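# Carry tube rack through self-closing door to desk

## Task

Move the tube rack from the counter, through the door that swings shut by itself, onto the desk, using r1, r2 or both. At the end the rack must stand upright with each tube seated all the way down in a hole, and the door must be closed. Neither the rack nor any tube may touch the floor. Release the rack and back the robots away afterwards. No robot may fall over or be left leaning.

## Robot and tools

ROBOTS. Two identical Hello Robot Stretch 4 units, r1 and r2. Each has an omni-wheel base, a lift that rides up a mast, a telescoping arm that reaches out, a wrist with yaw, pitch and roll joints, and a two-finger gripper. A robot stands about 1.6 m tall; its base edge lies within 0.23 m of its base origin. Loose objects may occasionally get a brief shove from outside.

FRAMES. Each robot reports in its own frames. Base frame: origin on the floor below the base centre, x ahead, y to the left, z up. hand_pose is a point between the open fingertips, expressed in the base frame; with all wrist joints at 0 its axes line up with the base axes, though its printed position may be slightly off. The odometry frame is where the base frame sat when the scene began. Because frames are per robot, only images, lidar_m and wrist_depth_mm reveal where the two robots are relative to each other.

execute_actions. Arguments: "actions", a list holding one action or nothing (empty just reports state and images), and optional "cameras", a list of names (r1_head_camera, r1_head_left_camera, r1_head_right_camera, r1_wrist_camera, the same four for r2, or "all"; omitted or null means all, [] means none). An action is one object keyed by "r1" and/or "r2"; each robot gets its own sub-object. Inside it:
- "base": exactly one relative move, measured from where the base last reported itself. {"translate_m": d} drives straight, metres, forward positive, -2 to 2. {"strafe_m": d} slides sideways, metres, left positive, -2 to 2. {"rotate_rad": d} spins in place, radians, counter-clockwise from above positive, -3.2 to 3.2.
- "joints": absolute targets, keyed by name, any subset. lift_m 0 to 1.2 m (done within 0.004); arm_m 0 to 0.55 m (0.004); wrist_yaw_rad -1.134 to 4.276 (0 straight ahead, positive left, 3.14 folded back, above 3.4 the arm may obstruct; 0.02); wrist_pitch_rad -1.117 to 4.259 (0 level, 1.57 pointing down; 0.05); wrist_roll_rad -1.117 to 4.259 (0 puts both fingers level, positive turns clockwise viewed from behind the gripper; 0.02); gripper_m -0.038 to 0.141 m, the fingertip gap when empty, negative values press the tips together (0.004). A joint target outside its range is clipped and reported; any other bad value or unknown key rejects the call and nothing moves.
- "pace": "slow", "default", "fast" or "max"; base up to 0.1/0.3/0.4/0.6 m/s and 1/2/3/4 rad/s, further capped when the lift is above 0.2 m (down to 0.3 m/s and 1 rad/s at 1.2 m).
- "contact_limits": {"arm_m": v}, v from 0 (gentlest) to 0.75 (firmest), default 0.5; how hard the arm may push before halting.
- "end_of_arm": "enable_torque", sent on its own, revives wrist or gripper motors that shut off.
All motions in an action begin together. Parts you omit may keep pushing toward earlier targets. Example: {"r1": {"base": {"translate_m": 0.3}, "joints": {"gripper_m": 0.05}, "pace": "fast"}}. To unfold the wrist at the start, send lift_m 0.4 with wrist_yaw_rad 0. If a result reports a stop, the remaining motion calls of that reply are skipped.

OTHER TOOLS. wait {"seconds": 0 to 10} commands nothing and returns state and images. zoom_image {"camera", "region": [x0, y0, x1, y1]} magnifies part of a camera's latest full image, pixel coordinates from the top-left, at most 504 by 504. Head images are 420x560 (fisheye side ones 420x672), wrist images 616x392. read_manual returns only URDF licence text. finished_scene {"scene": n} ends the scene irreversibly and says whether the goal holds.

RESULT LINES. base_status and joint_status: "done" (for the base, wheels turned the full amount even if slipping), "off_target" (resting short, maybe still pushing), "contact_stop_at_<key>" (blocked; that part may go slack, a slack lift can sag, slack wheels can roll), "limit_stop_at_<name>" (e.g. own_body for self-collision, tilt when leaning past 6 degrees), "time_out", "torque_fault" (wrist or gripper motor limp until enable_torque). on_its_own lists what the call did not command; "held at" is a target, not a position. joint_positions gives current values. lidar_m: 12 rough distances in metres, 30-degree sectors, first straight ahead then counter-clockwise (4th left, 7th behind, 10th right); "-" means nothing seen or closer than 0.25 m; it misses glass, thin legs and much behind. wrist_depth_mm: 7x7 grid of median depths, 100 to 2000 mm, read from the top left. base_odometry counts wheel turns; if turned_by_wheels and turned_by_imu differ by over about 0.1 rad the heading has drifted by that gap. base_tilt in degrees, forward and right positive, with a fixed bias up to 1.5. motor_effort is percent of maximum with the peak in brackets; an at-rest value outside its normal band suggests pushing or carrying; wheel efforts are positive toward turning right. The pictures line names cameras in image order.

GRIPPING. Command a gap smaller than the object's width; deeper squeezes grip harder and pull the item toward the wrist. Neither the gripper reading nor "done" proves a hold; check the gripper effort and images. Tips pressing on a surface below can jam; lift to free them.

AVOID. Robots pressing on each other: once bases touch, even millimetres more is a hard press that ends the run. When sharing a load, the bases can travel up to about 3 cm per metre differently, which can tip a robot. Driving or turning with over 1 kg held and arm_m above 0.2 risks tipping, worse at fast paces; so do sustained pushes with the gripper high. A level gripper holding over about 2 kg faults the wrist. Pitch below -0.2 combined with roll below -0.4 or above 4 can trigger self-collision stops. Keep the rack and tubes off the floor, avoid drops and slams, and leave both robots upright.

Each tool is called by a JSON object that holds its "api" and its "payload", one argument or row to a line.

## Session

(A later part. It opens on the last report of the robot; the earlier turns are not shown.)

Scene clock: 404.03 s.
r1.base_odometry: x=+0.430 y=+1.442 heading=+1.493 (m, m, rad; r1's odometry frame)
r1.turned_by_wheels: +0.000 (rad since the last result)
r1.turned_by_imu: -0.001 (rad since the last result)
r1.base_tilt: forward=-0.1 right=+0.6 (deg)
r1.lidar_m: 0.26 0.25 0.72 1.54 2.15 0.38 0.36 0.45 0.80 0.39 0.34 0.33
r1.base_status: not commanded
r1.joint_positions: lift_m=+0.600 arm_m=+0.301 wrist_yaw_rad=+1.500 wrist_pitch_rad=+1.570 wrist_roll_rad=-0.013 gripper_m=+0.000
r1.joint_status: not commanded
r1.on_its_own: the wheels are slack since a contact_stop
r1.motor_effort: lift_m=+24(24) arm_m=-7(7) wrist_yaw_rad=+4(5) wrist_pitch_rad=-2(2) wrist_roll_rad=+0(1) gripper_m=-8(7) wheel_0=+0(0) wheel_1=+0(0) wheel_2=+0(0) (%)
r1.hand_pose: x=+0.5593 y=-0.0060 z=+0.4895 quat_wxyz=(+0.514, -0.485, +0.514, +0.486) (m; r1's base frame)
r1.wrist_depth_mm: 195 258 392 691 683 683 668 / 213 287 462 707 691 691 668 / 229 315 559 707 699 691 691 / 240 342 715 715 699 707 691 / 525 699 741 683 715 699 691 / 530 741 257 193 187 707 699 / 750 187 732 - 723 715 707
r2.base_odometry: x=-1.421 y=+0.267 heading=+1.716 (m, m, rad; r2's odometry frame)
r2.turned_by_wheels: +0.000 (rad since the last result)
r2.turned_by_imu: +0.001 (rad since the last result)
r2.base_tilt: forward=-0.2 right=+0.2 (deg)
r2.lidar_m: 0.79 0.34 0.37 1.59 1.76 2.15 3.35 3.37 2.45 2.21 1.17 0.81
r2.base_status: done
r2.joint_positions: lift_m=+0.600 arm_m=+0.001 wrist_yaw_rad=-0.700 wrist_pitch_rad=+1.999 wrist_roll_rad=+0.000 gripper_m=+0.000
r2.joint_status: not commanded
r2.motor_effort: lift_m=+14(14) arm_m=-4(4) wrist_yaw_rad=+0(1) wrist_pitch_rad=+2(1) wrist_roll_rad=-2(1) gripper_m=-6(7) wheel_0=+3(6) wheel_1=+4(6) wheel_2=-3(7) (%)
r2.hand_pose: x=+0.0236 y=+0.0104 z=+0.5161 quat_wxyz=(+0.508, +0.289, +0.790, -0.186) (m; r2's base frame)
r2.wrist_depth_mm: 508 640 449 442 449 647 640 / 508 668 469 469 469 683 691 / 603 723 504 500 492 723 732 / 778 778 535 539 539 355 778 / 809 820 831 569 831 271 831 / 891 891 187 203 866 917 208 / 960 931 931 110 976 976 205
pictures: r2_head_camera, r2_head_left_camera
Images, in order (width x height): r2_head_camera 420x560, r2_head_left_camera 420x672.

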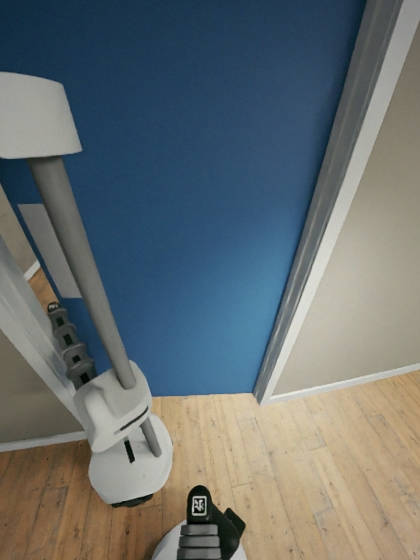

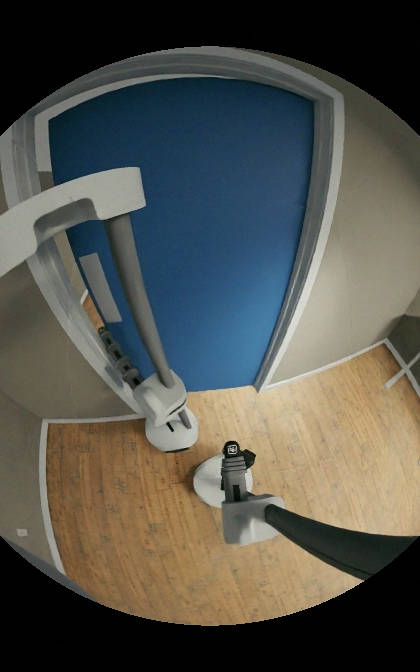

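{"api": "execute_actions", "payload": {
  "actions": [
    {"r2":{"joints":{"arm_m":0.54},"pace":"slow","contact_limits":{"arm_m":0.6}}}
  ],
  "cameras": []
}}

{"api": "execute_actions", "payload": {
  "actions": [
    {"r2":{"base":{"translate_m":0.05},"pace":"slow"}}
  ],
  "cameras": ["r2_head_camera","r1_head_camera"]
}}

Scene clock: 412.90 s.
r1.base_odometry: x=+0.430 y=+1.442 heading=+1.493 (m, m, rad; r1's odometry frame)
r1.turned_by_wheels: +0.000 (rad since the last result)
r1.turned_by_imu: -0.004 (rad since the last result)
r1.base_tilt: forward=-0.2 right=+0.6 (deg)
r1.lidar_m: 0.26 0.25 0.72 1.54 2.14 0.41 0.38 0.32 0.34 0.37 0.33 0.33
r1.base_status: not commanded
r1.joint_positions: lift_m=+0.600 arm_m=+0.301 wrist_yaw_rad=+1.500 wrist_pitch_rad=+1.570 wrist_roll_rad=-0.013 gripper_m=+0.000
r1.joint_status: not commanded
r1.on_its_own: the wheels are slack since a contact_stop
r1.motor_effort: lift_m=+24(24) arm_m=-7(7) wrist_yaw_rad=+3(5) wrist_pitch_rad=-2(2) wrist_roll_rad=-1(1) gripper_m=-7(7) wheel_0=+0(0) wheel_1=+0(0) wheel_2=+0(0) (%)
r1.hand_pose: x=+0.5593 y=-0.0060 z=+0.4895 quat_wxyz=(+0.514, -0.485, +0.514, +0.486) (m; r1's base frame)
r1.wrist_depth_mm: 195 256 392 683 699 676 668 / 212 286 459 699 699 691 676 / 229 317 559 715 699 699 683 / 239 345 723 723 707 699 699 / 525 699 723 683 707 707 699 / 530 732 259 195 188 707 699 / 750 187 750 - 715 715 699
r2.base_odometry: x=-1.421 y=+0.267 heading=+1.716 (m, m, rad; r2's odometry frame)
r2.turned_by_wheels: +0.000 (rad since the last result)
r2.turned_by_imu: +0.003 (rad since the last result)
r2.base_tilt: forward=-0.3 right=+0.4 (deg)
r2.lidar_m: 0.78 0.34 0.37 1.58 1.75 2.15 3.35 3.36 2.45 2.20 1.18 0.83
r2.base_status: not commanded
r2.joint_positions: lift_m=+0.600 arm_m=+0.539 wrist_yaw_rad=-0.700 wrist_pitch_rad=+1.999 wrist_roll_rad=+0.000 gripper_m=+0.000
r2.joint_status: all done
r2.motor_effort: lift_m=+14(14) arm_m=+4(4) wrist_yaw_rad=-1(1) wrist_pitch_rad=+3(3) wrist_roll_rad=-1(1) gripper_m=-6(7) wheel_0=+3(3) wheel_1=+4(4) wheel_2=-4(3) (%)
r2.contact_limits: arm_m 0.6
r2.hand_pose: x=+0.5622 y=+0.0104 z=+0.5161 quat_wxyz=(+0.508, +0.289, +0.790, -0.186) (m; r2's base frame)
r2.wrist_depth_mm: 359 580 634 634 640 647 640 / 477 668 668 683 676 683 683 / 691 707 715 732 723 723 723 / 768 627 640 759 768 778 788 / 788 569 580 759 809 661 809 / 683 615 187 204 647 634 634 / 946 640 433 110 707 668 668
pictures: none
No camera images: the call's "cameras" was empty. Leave "cameras" out to get every camera's image.

Scene clock: 414.60 s.
r1.base_odometry: x=+0.430 y=+1.442 heading=+1.493 (m, m, rad; r1's odometry frame)
r1.turned_by_wheels: +0.000 (rad since the last result)
r1.turned_by_imu: -0.001 (rad since the last result)
r1.base_tilt: forward=-0.1 right=+0.6 (deg)
r1.lidar_m: 0.28 0.25 0.72 1.52 2.14 0.37 0.32 0.32 0.32 0.37 0.34 0.32
r1.base_status: not commanded
r1.joint_positions: lift_m=+0.600 arm_m=+0.301 wrist_yaw_rad=+1.500 wrist_pitch_rad=+1.570 wrist_roll_rad=-0.013 gripper_m=+0.000
r1.joint_status: not commanded
r1.on_its_own: the wheels are slack since a contact_stop
r1.motor_effort: lift_m=+24(24) arm_m=-7(7) wrist_yaw_rad=+5(5) wrist_pitch_rad=-2(1) wrist_roll_rad=-1(1) gripper_m=-4(6) wheel_0=+0(0) wheel_1=+0(0) wheel_2=+0(0) (%)
r1.hand_pose: x=+0.5593 y=-0.0060 z=+0.4895 quat_wxyz=(+0.514, -0.485, +0.514, +0.486) (m; r1's base frame)
r1.wrist_depth_mm: 195 256 392 691 691 683 668 / 212 286 455 699 699 683 676 / 229 315 559 715 699 699 691 / 239 340 723 707 707 699 691 / 521 691 723 691 715 707 691 / 530 750 257 194 187 707 699 / 750 187 750 - 723 715 699
r2.base_odometry: x=-1.428 y=+0.316 heading=+1.717 (m, m, rad; r2's odometry frame)
r2.turned_by_wheels: +0.000 (rad since the last result)
r2.turned_by_imu: +0.001 (rad since the last result)
r2.base_tilt: forward=-0.1 right=+0.4 (deg)
r2.lidar_m: 0.74 0.31 0.31 1.47 1.77 2.17 3.41 3.41 2.46 2.18 1.08 0.78
r2.base_status: done
r2.joint_positions: lift_m=+0.600 arm_m=+0.539 wrist_yaw_rad=-0.700 wrist_pitch_rad=+1.999 wrist_roll_rad=+0.000 gripper_m=+0.000
r2.joint_status: not commanded
r2.motor_effort: lift_m=+14(14) arm_m=+4(4) wrist_yaw_rad=-4(0) wrist_pitch_rad=+2(2) wrist_roll_rad=-1(1) gripper_m=-5(5) wheel_0=+2(4) wheel_1=+5(6) wheel_2=-3(6) (%)
r2.hand_pose: x=+0.5622 y=+0.0104 z=+0.5161 quat_wxyz=(+0.508, +0.289, +0.790, -0.186) (m; r2's base frame)
r2.wrist_depth_mm: 239 384 627 634 640 654 647 / 315 634 676 676 676 683 683 / 466 715 715 715 723 723 732 / 750 741 715 768 778 778 788 / 809 585 591 691 798 668 820 / 732 615 187 204 647 627 647 / 676 647 661 110 699 668 691
pictures: r1_head_camera, r2_head_camera
Images, in order (width x height): r1_head_camera 420x560, r2_head_camera 420x560.

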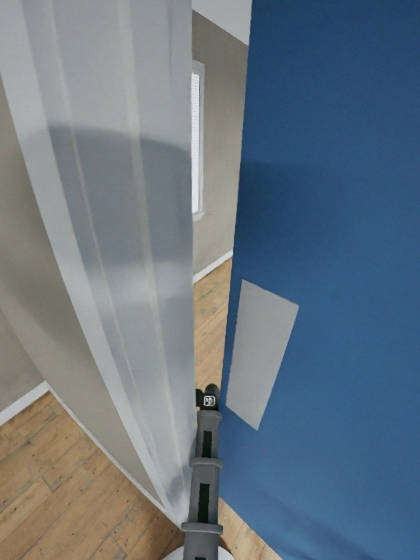

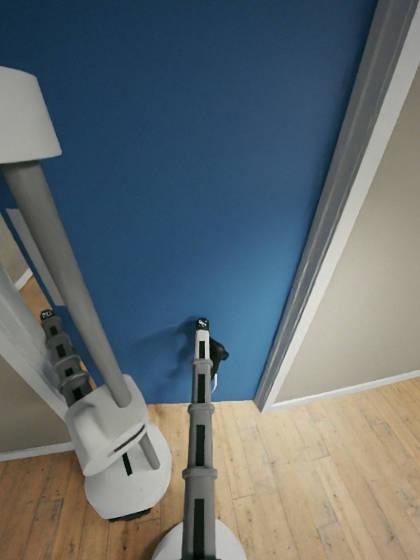

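{"api": "execute_actions", "payload": {
  "actions": [
    {"r2":{"base":{"strafe_m":-0.04},"pace":"slow"}}
  ],
  "cameras": []
}}

{"api": "execute_actions", "payload": {
  "actions": [
    {"r2":{"base":{"translate_m":0.06},"pace":"slow"}}
  ],
  "cameras": ["r2_head_camera","r1_head_camera"]
}}

Scene clock: 418.27 s.
r1.base_odometry: x=+0.430 y=+1.442 heading=+1.493 (m, m, rad; r1's odometry frame)
r1.turned_by_wheels: +0.000 (rad since the last result)
r1.turned_by_imu: -0.001 (rad since the last result)
r1.base_tilt: forward=-0.2 right=+0.6 (deg)
r1.lidar_m: 0.28 0.25 0.70 1.54 2.17 0.44 0.36 0.35 0.37 0.41 0.34 0.33
r1.base_status: not commanded
r1.joint_positions: lift_m=+0.600 arm_m=+0.301 wrist_yaw_rad=+1.500 wrist_pitch_rad=+1.570 wrist_roll_rad=-0.013 gripper_m=+0.000
r1.joint_status: not commanded
r1.on_its_own: the wheels are slack since a contact_stop
r1.motor_effort: lift_m=+24(24) arm_m=-7(7) wrist_yaw_rad=+4(4) wrist_pitch_rad=-1(0) wrist_roll_rad=-1(1) gripper_m=-7(3) wheel_0=+0(0) wheel_1=+0(0) wheel_2=+0(0) (%)
r1.hand_pose: x=+0.5593 y=-0.0060 z=+0.4895 quat_wxyz=(+0.514, -0.485, +0.514, +0.486) (m; r1's base frame)
r1.wrist_depth_mm: 196 257 394 691 691 683 676 / 213 283 455 707 699 683 676 / 228 315 559 699 707 699 676 / 238 342 715 723 707 699 699 / 525 691 723 676 707 707 699 / 530 750 258 193 187 707 699 / 759 187 732 - 715 707 707
r2.base_odometry: x=-1.388 y=+0.322 heading=+1.716 (m, m, rad; r2's odometry frame)
r2.turned_by_wheels: +0.000 (rad since the last result)
r2.turned_by_imu: +0.001 (rad since the last result)
r2.base_tilt: forward=-0.2 right=+0.2 (deg)
r2.lidar_m: 0.74 0.35 0.34 1.48 1.80 2.20 3.39 3.41 2.41 2.14 1.13 0.75
r2.base_status: done
r2.joint_positions: lift_m=+0.600 arm_m=+0.539 wrist_yaw_rad=-0.700 wrist_pitch_rad=+1.999 wrist_roll_rad=+0.000 gripper_m=+0.000
r2.joint_status: not commanded
r2.motor_effort: lift_m=+14(15) arm_m=+4(4) wrist_yaw_rad=-2(1) wrist_pitch_rad=+2(2) wrist_roll_rad=-1(1) gripper_m=-5(8) wheel_0=+2(4) wheel_1=-6(8) wheel_2=+0(3) (%)
r2.hand_pose: x=+0.5622 y=+0.0104 z=+0.5161 quat_wxyz=(+0.508, +0.289, +0.790, -0.186) (m; r2's base frame)
r2.wrist_depth_mm: 244 397 640 634 640 647 634 / 322 640 676 683 691 691 683 / 473 715 715 723 732 723 723 / 759 750 750 778 778 778 788 / 820 603 627 809 798 676 820 / 750 609 187 204 647 634 647 / 715 654 535 110 699 668 683
pictures: none
No camera images: the call's "cameras" was empty. Leave "cameras" out to get every camera's image.

Scene clock: 420.10 s.
r1.base_odometry: x=+0.430 y=+1.442 heading=+1.493 (m, m, rad; r1's odometry frame)
r1.turned_by_wheels: +0.000 (rad since the last result)
r1.turned_by_imu: -0.001 (rad since the last result)
r1.base_tilt: forward=-0.1 right=+0.7 (deg)
r1.lidar_m: 0.27 0.25 0.71 1.50 2.15 3.82 0.31 0.36 0.36 0.40 0.34 0.32
r1.base_status: not commanded
r1.joint_positions: lift_m=+0.600 arm_m=+0.301 wrist_yaw_rad=+1.500 wrist_pitch_rad=+1.570 wrist_roll_rad=-0.013 gripper_m=+0.000
r1.joint_status: not commanded
r1.on_its_own: the wheels are slack since a contact_stop
r1.motor_effort: lift_m=+24(24) arm_m=-7(7) wrist_yaw_rad=+5(4) wrist_pitch_rad=-1(1) wrist_roll_rad=-1(0) gripper_m=-5(6) wheel_0=+0(0) wheel_1=+0(0) wheel_2=+0(0) (%)
r1.hand_pose: x=+0.5593 y=-0.0060 z=+0.4895 quat_wxyz=(+0.514, -0.485, +0.514, +0.486) (m; r1's base frame)
r1.wrist_depth_mm: 196 258 394 707 699 691 676 / 213 286 459 699 683 683 683 / 230 319 554 715 699 699 683 / 239 342 723 715 699 699 691 / 530 699 715 683 707 699 699 / 535 741 256 195 187 707 691 / 759 187 732 - 715 707 707
r2.base_odometry: x=-1.397 y=+0.381 heading=+1.715 (m, m, rad; r2's odometry frame)
r2.turned_by_wheels: -0.001 (rad since the last result)
r2.turned_by_imu: +0.030 (rad since the last result)
r2.base_tilt: forward=-1.8 right=+1.2 (deg)
r2.lidar_m: 0.71 0.32 0.31 1.47 1.80 2.26 3.44 3.44 2.36 2.14 1.00 0.70
r2.base_status: done
r2.joint_positions: lift_m=+0.600 arm_m=+0.538 wrist_yaw_rad=-0.701 wrist_pitch_rad=+1.999 wrist_roll_rad=+0.000 gripper_m=+0.000
r2.joint_status: not commanded
r2.motor_effort: lift_m=+17(17) arm_m=+13(13) wrist_yaw_rad=+0(3) wrist_pitch_rad=+3(4) wrist_roll_rad=-1(1) gripper_m=-6(6) wheel_0=+3(3) wheel_1=+9(11) wheel_2=-27(27) (%)
r2.hand_pose: x=+0.5608 y=+0.0105 z=+0.5158 quat_wxyz=(+0.508, +0.289, +0.790, -0.186) (m; r2's base frame)
r2.wrist_depth_mm: 154 240 544 647 647 640 654 / 202 392 699 699 683 691 691 / 300 741 732 732 723 732 732 / 569 788 778 798 778 778 788 / 842 683 621 798 809 661 809 / 778 640 187 204 634 634 640 / 691 668 683 110 707 668 676
pictures: r1_head_camera, r2_head_camera
Images, in order (width x height): r1_head_camera 420x560, r2_head_camera 420x560.

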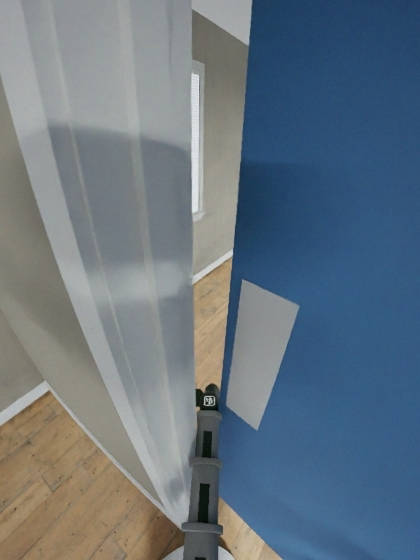

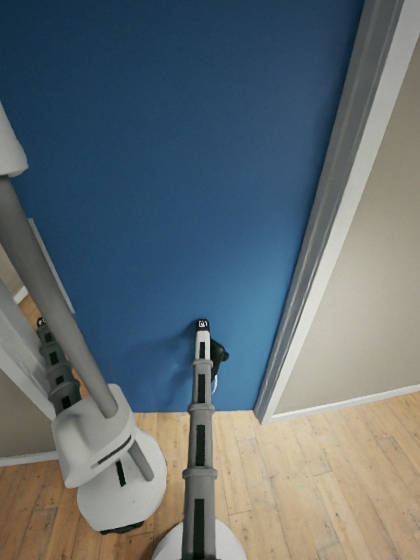

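{"api": "execute_actions", "payload": {
  "actions": [
    {"r2":{"base":{"translate_m":-0.45},"joints":{"arm_m":0.0}}}
  ],
  "cameras": []
}}

{"api": "execute_actions", "payload": {
  "actions": [
    {"r2":{"base":{"strafe_m":-0.5}},"r1":{"base":{"translate_m":-0.22},"joints":{"arm_m":0.52},"pace":"slow"}}
  ],
  "cameras": ["r2_head_left_camera","r1_head_camera"]
}}

Scene clock: 426.37 s.
r1.base_odometry: x=+0.430 y=+1.442 heading=+1.493 (m, m, rad; r1's odometry frame)
r1.turned_by_wheels: +0.000 (rad since the last result)
r1.turned_by_imu: -0.002 (rad since the last result)
r1.base_tilt: forward=-0.1 right=+0.7 (deg)
r1.lidar_m: 0.27 0.25 0.73 1.53 2.16 0.67 0.67 2.59 0.80 0.42 0.34 0.32
r1.base_status: not commanded
r1.joint_positions: lift_m=+0.600 arm_m=+0.301 wrist_yaw_rad=+1.500 wrist_pitch_rad=+1.570 wrist_roll_rad=-0.013 gripper_m=+0.000
r1.joint_status: not commanded
r1.on_its_own: the wheels are slack since a contact_stop
r1.motor_effort: lift_m=+24(24) arm_m=-6(7) wrist_yaw_rad=+2(3) wrist_pitch_rad=-2(0) wrist_roll_rad=+0(0) gripper_m=-8(4) wheel_0=+0(0) wheel_1=+0(0) wheel_2=+0(0) (%)
r1.hand_pose: x=+0.5593 y=-0.0060 z=+0.4895 quat_wxyz=(+0.514, -0.485, +0.514, +0.486) (m; r1's base frame)
r1.wrist_depth_mm: 196 257 389 699 691 683 676 / 212 285 459 699 699 683 683 / 229 315 564 707 699 699 683 / 238 342 732 723 707 699 691 / 525 699 732 683 699 699 691 / 539 750 257 193 187 707 691 / 768 187 732 - 715 715 707
r2.base_odometry: x=-1.332 y=-0.065 heading=+1.715 (m, m, rad; r2's odometry frame)
r2.turned_by_wheels: -0.001 (rad since the last result)
r2.turned_by_imu: -0.013 (rad since the last result)
r2.base_tilt: forward=-0.1 right=+0.4 (deg)
r2.lidar_m: 0.73 0.64 1.24 1.71 1.74 2.15 3.00 3.03 3.32 2.22 1.77 1.13
r2.base_status: done
r2.joint_positions: lift_m=+0.600 arm_m=+0.001 wrist_yaw_rad=-0.700 wrist_pitch_rad=+1.999 wrist_roll_rad=+0.000 gripper_m=+0.000
r2.joint_status: all done
r2.motor_effort: lift_m=+17(17) arm_m=-4(10) wrist_yaw_rad=-2(3) wrist_pitch_rad=+2(5) wrist_roll_rad=-1(0) gripper_m=-3(8) wheel_0=-2(6) wheel_1=-4(16) wheel_2=-1(21) (%)
r2.hand_pose: x=+0.0236 y=+0.0104 z=+0.5158 quat_wxyz=(+0.508, +0.289, +0.790, -0.186) (m; r2's base frame)
r2.wrist_depth_mm: 627 640 455 445 445 647 647 / 668 676 469 469 473 676 683 / 707 715 492 504 492 715 732 / 768 759 535 535 544 355 788 / 809 820 820 574 842 272 831 / 878 891 187 204 878 904 208 / 960 946 931 110 960 976 205
pictures: none
No camera images: the call's "cameras" was empty. Leave "cameras" out to get every camera's image.

Scene clock: 429.83 s.
r1.base_odometry: x=+0.413 y=+1.223 heading=+1.496 (m, m, rad; r1's odometry frame)
r1.turned_by_wheels: +0.003 (rad since the last result)
r1.turned_by_imu: -0.113 (rad since the last result)
r1.base_tilt: forward=+0.1 right=+0.7 (deg)
r1.lidar_m: 0.39 0.40 1.00 1.51 1.97 3.66 0.83 0.82 1.93 0.68 0.51 0.48
r1.base_status: done
r1.joint_positions: lift_m=+0.600 arm_m=+0.519 wrist_yaw_rad=+1.500 wrist_pitch_rad=+1.570 wrist_roll_rad=-0.013 gripper_m=+0.000
r1.joint_status: all done
r1.motor_effort: lift_m=+25(25) arm_m=+8(15) wrist_yaw_rad=+5(3) wrist_pitch_rad=-2(3) wrist_roll_rad=-1(0) gripper_m=-7(6) wheel_0=+10(13) wheel_1=-3(14) wheel_2=+28(34) (%)
r1.hand_pose: x=+0.7767 y=-0.0060 z=+0.4894 quat_wxyz=(+0.514, -0.485, +0.514, +0.486) (m; r1's base frame)
r1.wrist_depth_mm: 276 370 580 691 683 683 668 / 296 399 621 707 691 683 676 / 319 442 707 707 707 691 691 / 325 477 715 707 707 699 691 / 741 741 691 715 707 699 691 / 759 300 336 194 186 699 699 / 197 229 732 - 723 699 699
r2.base_odometry: x=-0.837 y=+0.007 heading=+1.714 (m, m, rad; r2's odometry frame)
r2.turned_by_wheels: +0.000 (rad since the last result)
r2.turned_by_imu: +0.001 (rad since the last result)
r2.base_tilt: forward=-0.2 right=+0.4 (deg)
r2.lidar_m: 1.05 0.88 0.83 2.22 2.23 2.76 2.92 2.95 1.88 1.72 1.73 1.17
r2.base_status: done
r2.joint_positions: lift_m=+0.600 arm_m=+0.001 wrist_yaw_rad=-0.700 wrist_pitch_rad=+1.999 wrist_roll_rad=+0.000 gripper_m=+0.000
r2.joint_status: not commanded
r2.motor_effort: lift_m=+17(17) arm_m=-4(4) wrist_yaw_rad=-1(3) wrist_pitch_rad=+2(2) wrist_roll_rad=-1(1) gripper_m=-8(10) wheel_0=+0(5) wheel_1=-2(11) wheel_2=-1(0) (%)
r2.hand_pose: x=+0.0237 y=+0.0103 z=+0.5158 quat_wxyz=(+0.508, +0.289, +0.790, -0.186) (m; r2's base frame)
r2.wrist_depth_mm: 627 634 449 442 452 640 647 / 676 668 466 473 473 676 691 / 723 715 492 504 496 715 732 / 759 759 530 525 530 353 778 / 809 831 820 564 831 272 831 / 891 904 187 203 866 917 208 / 976 931 960 110 946 991 205
pictures: r1_head_camera, r2_head_left_camera
Images, in order (width x height): r1_head_camera 420x560, r2_head_left_camera 420x672.

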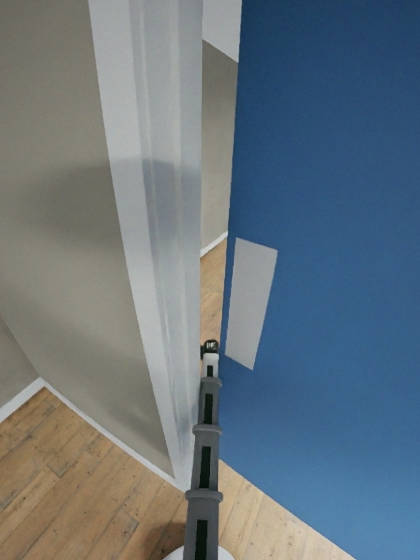

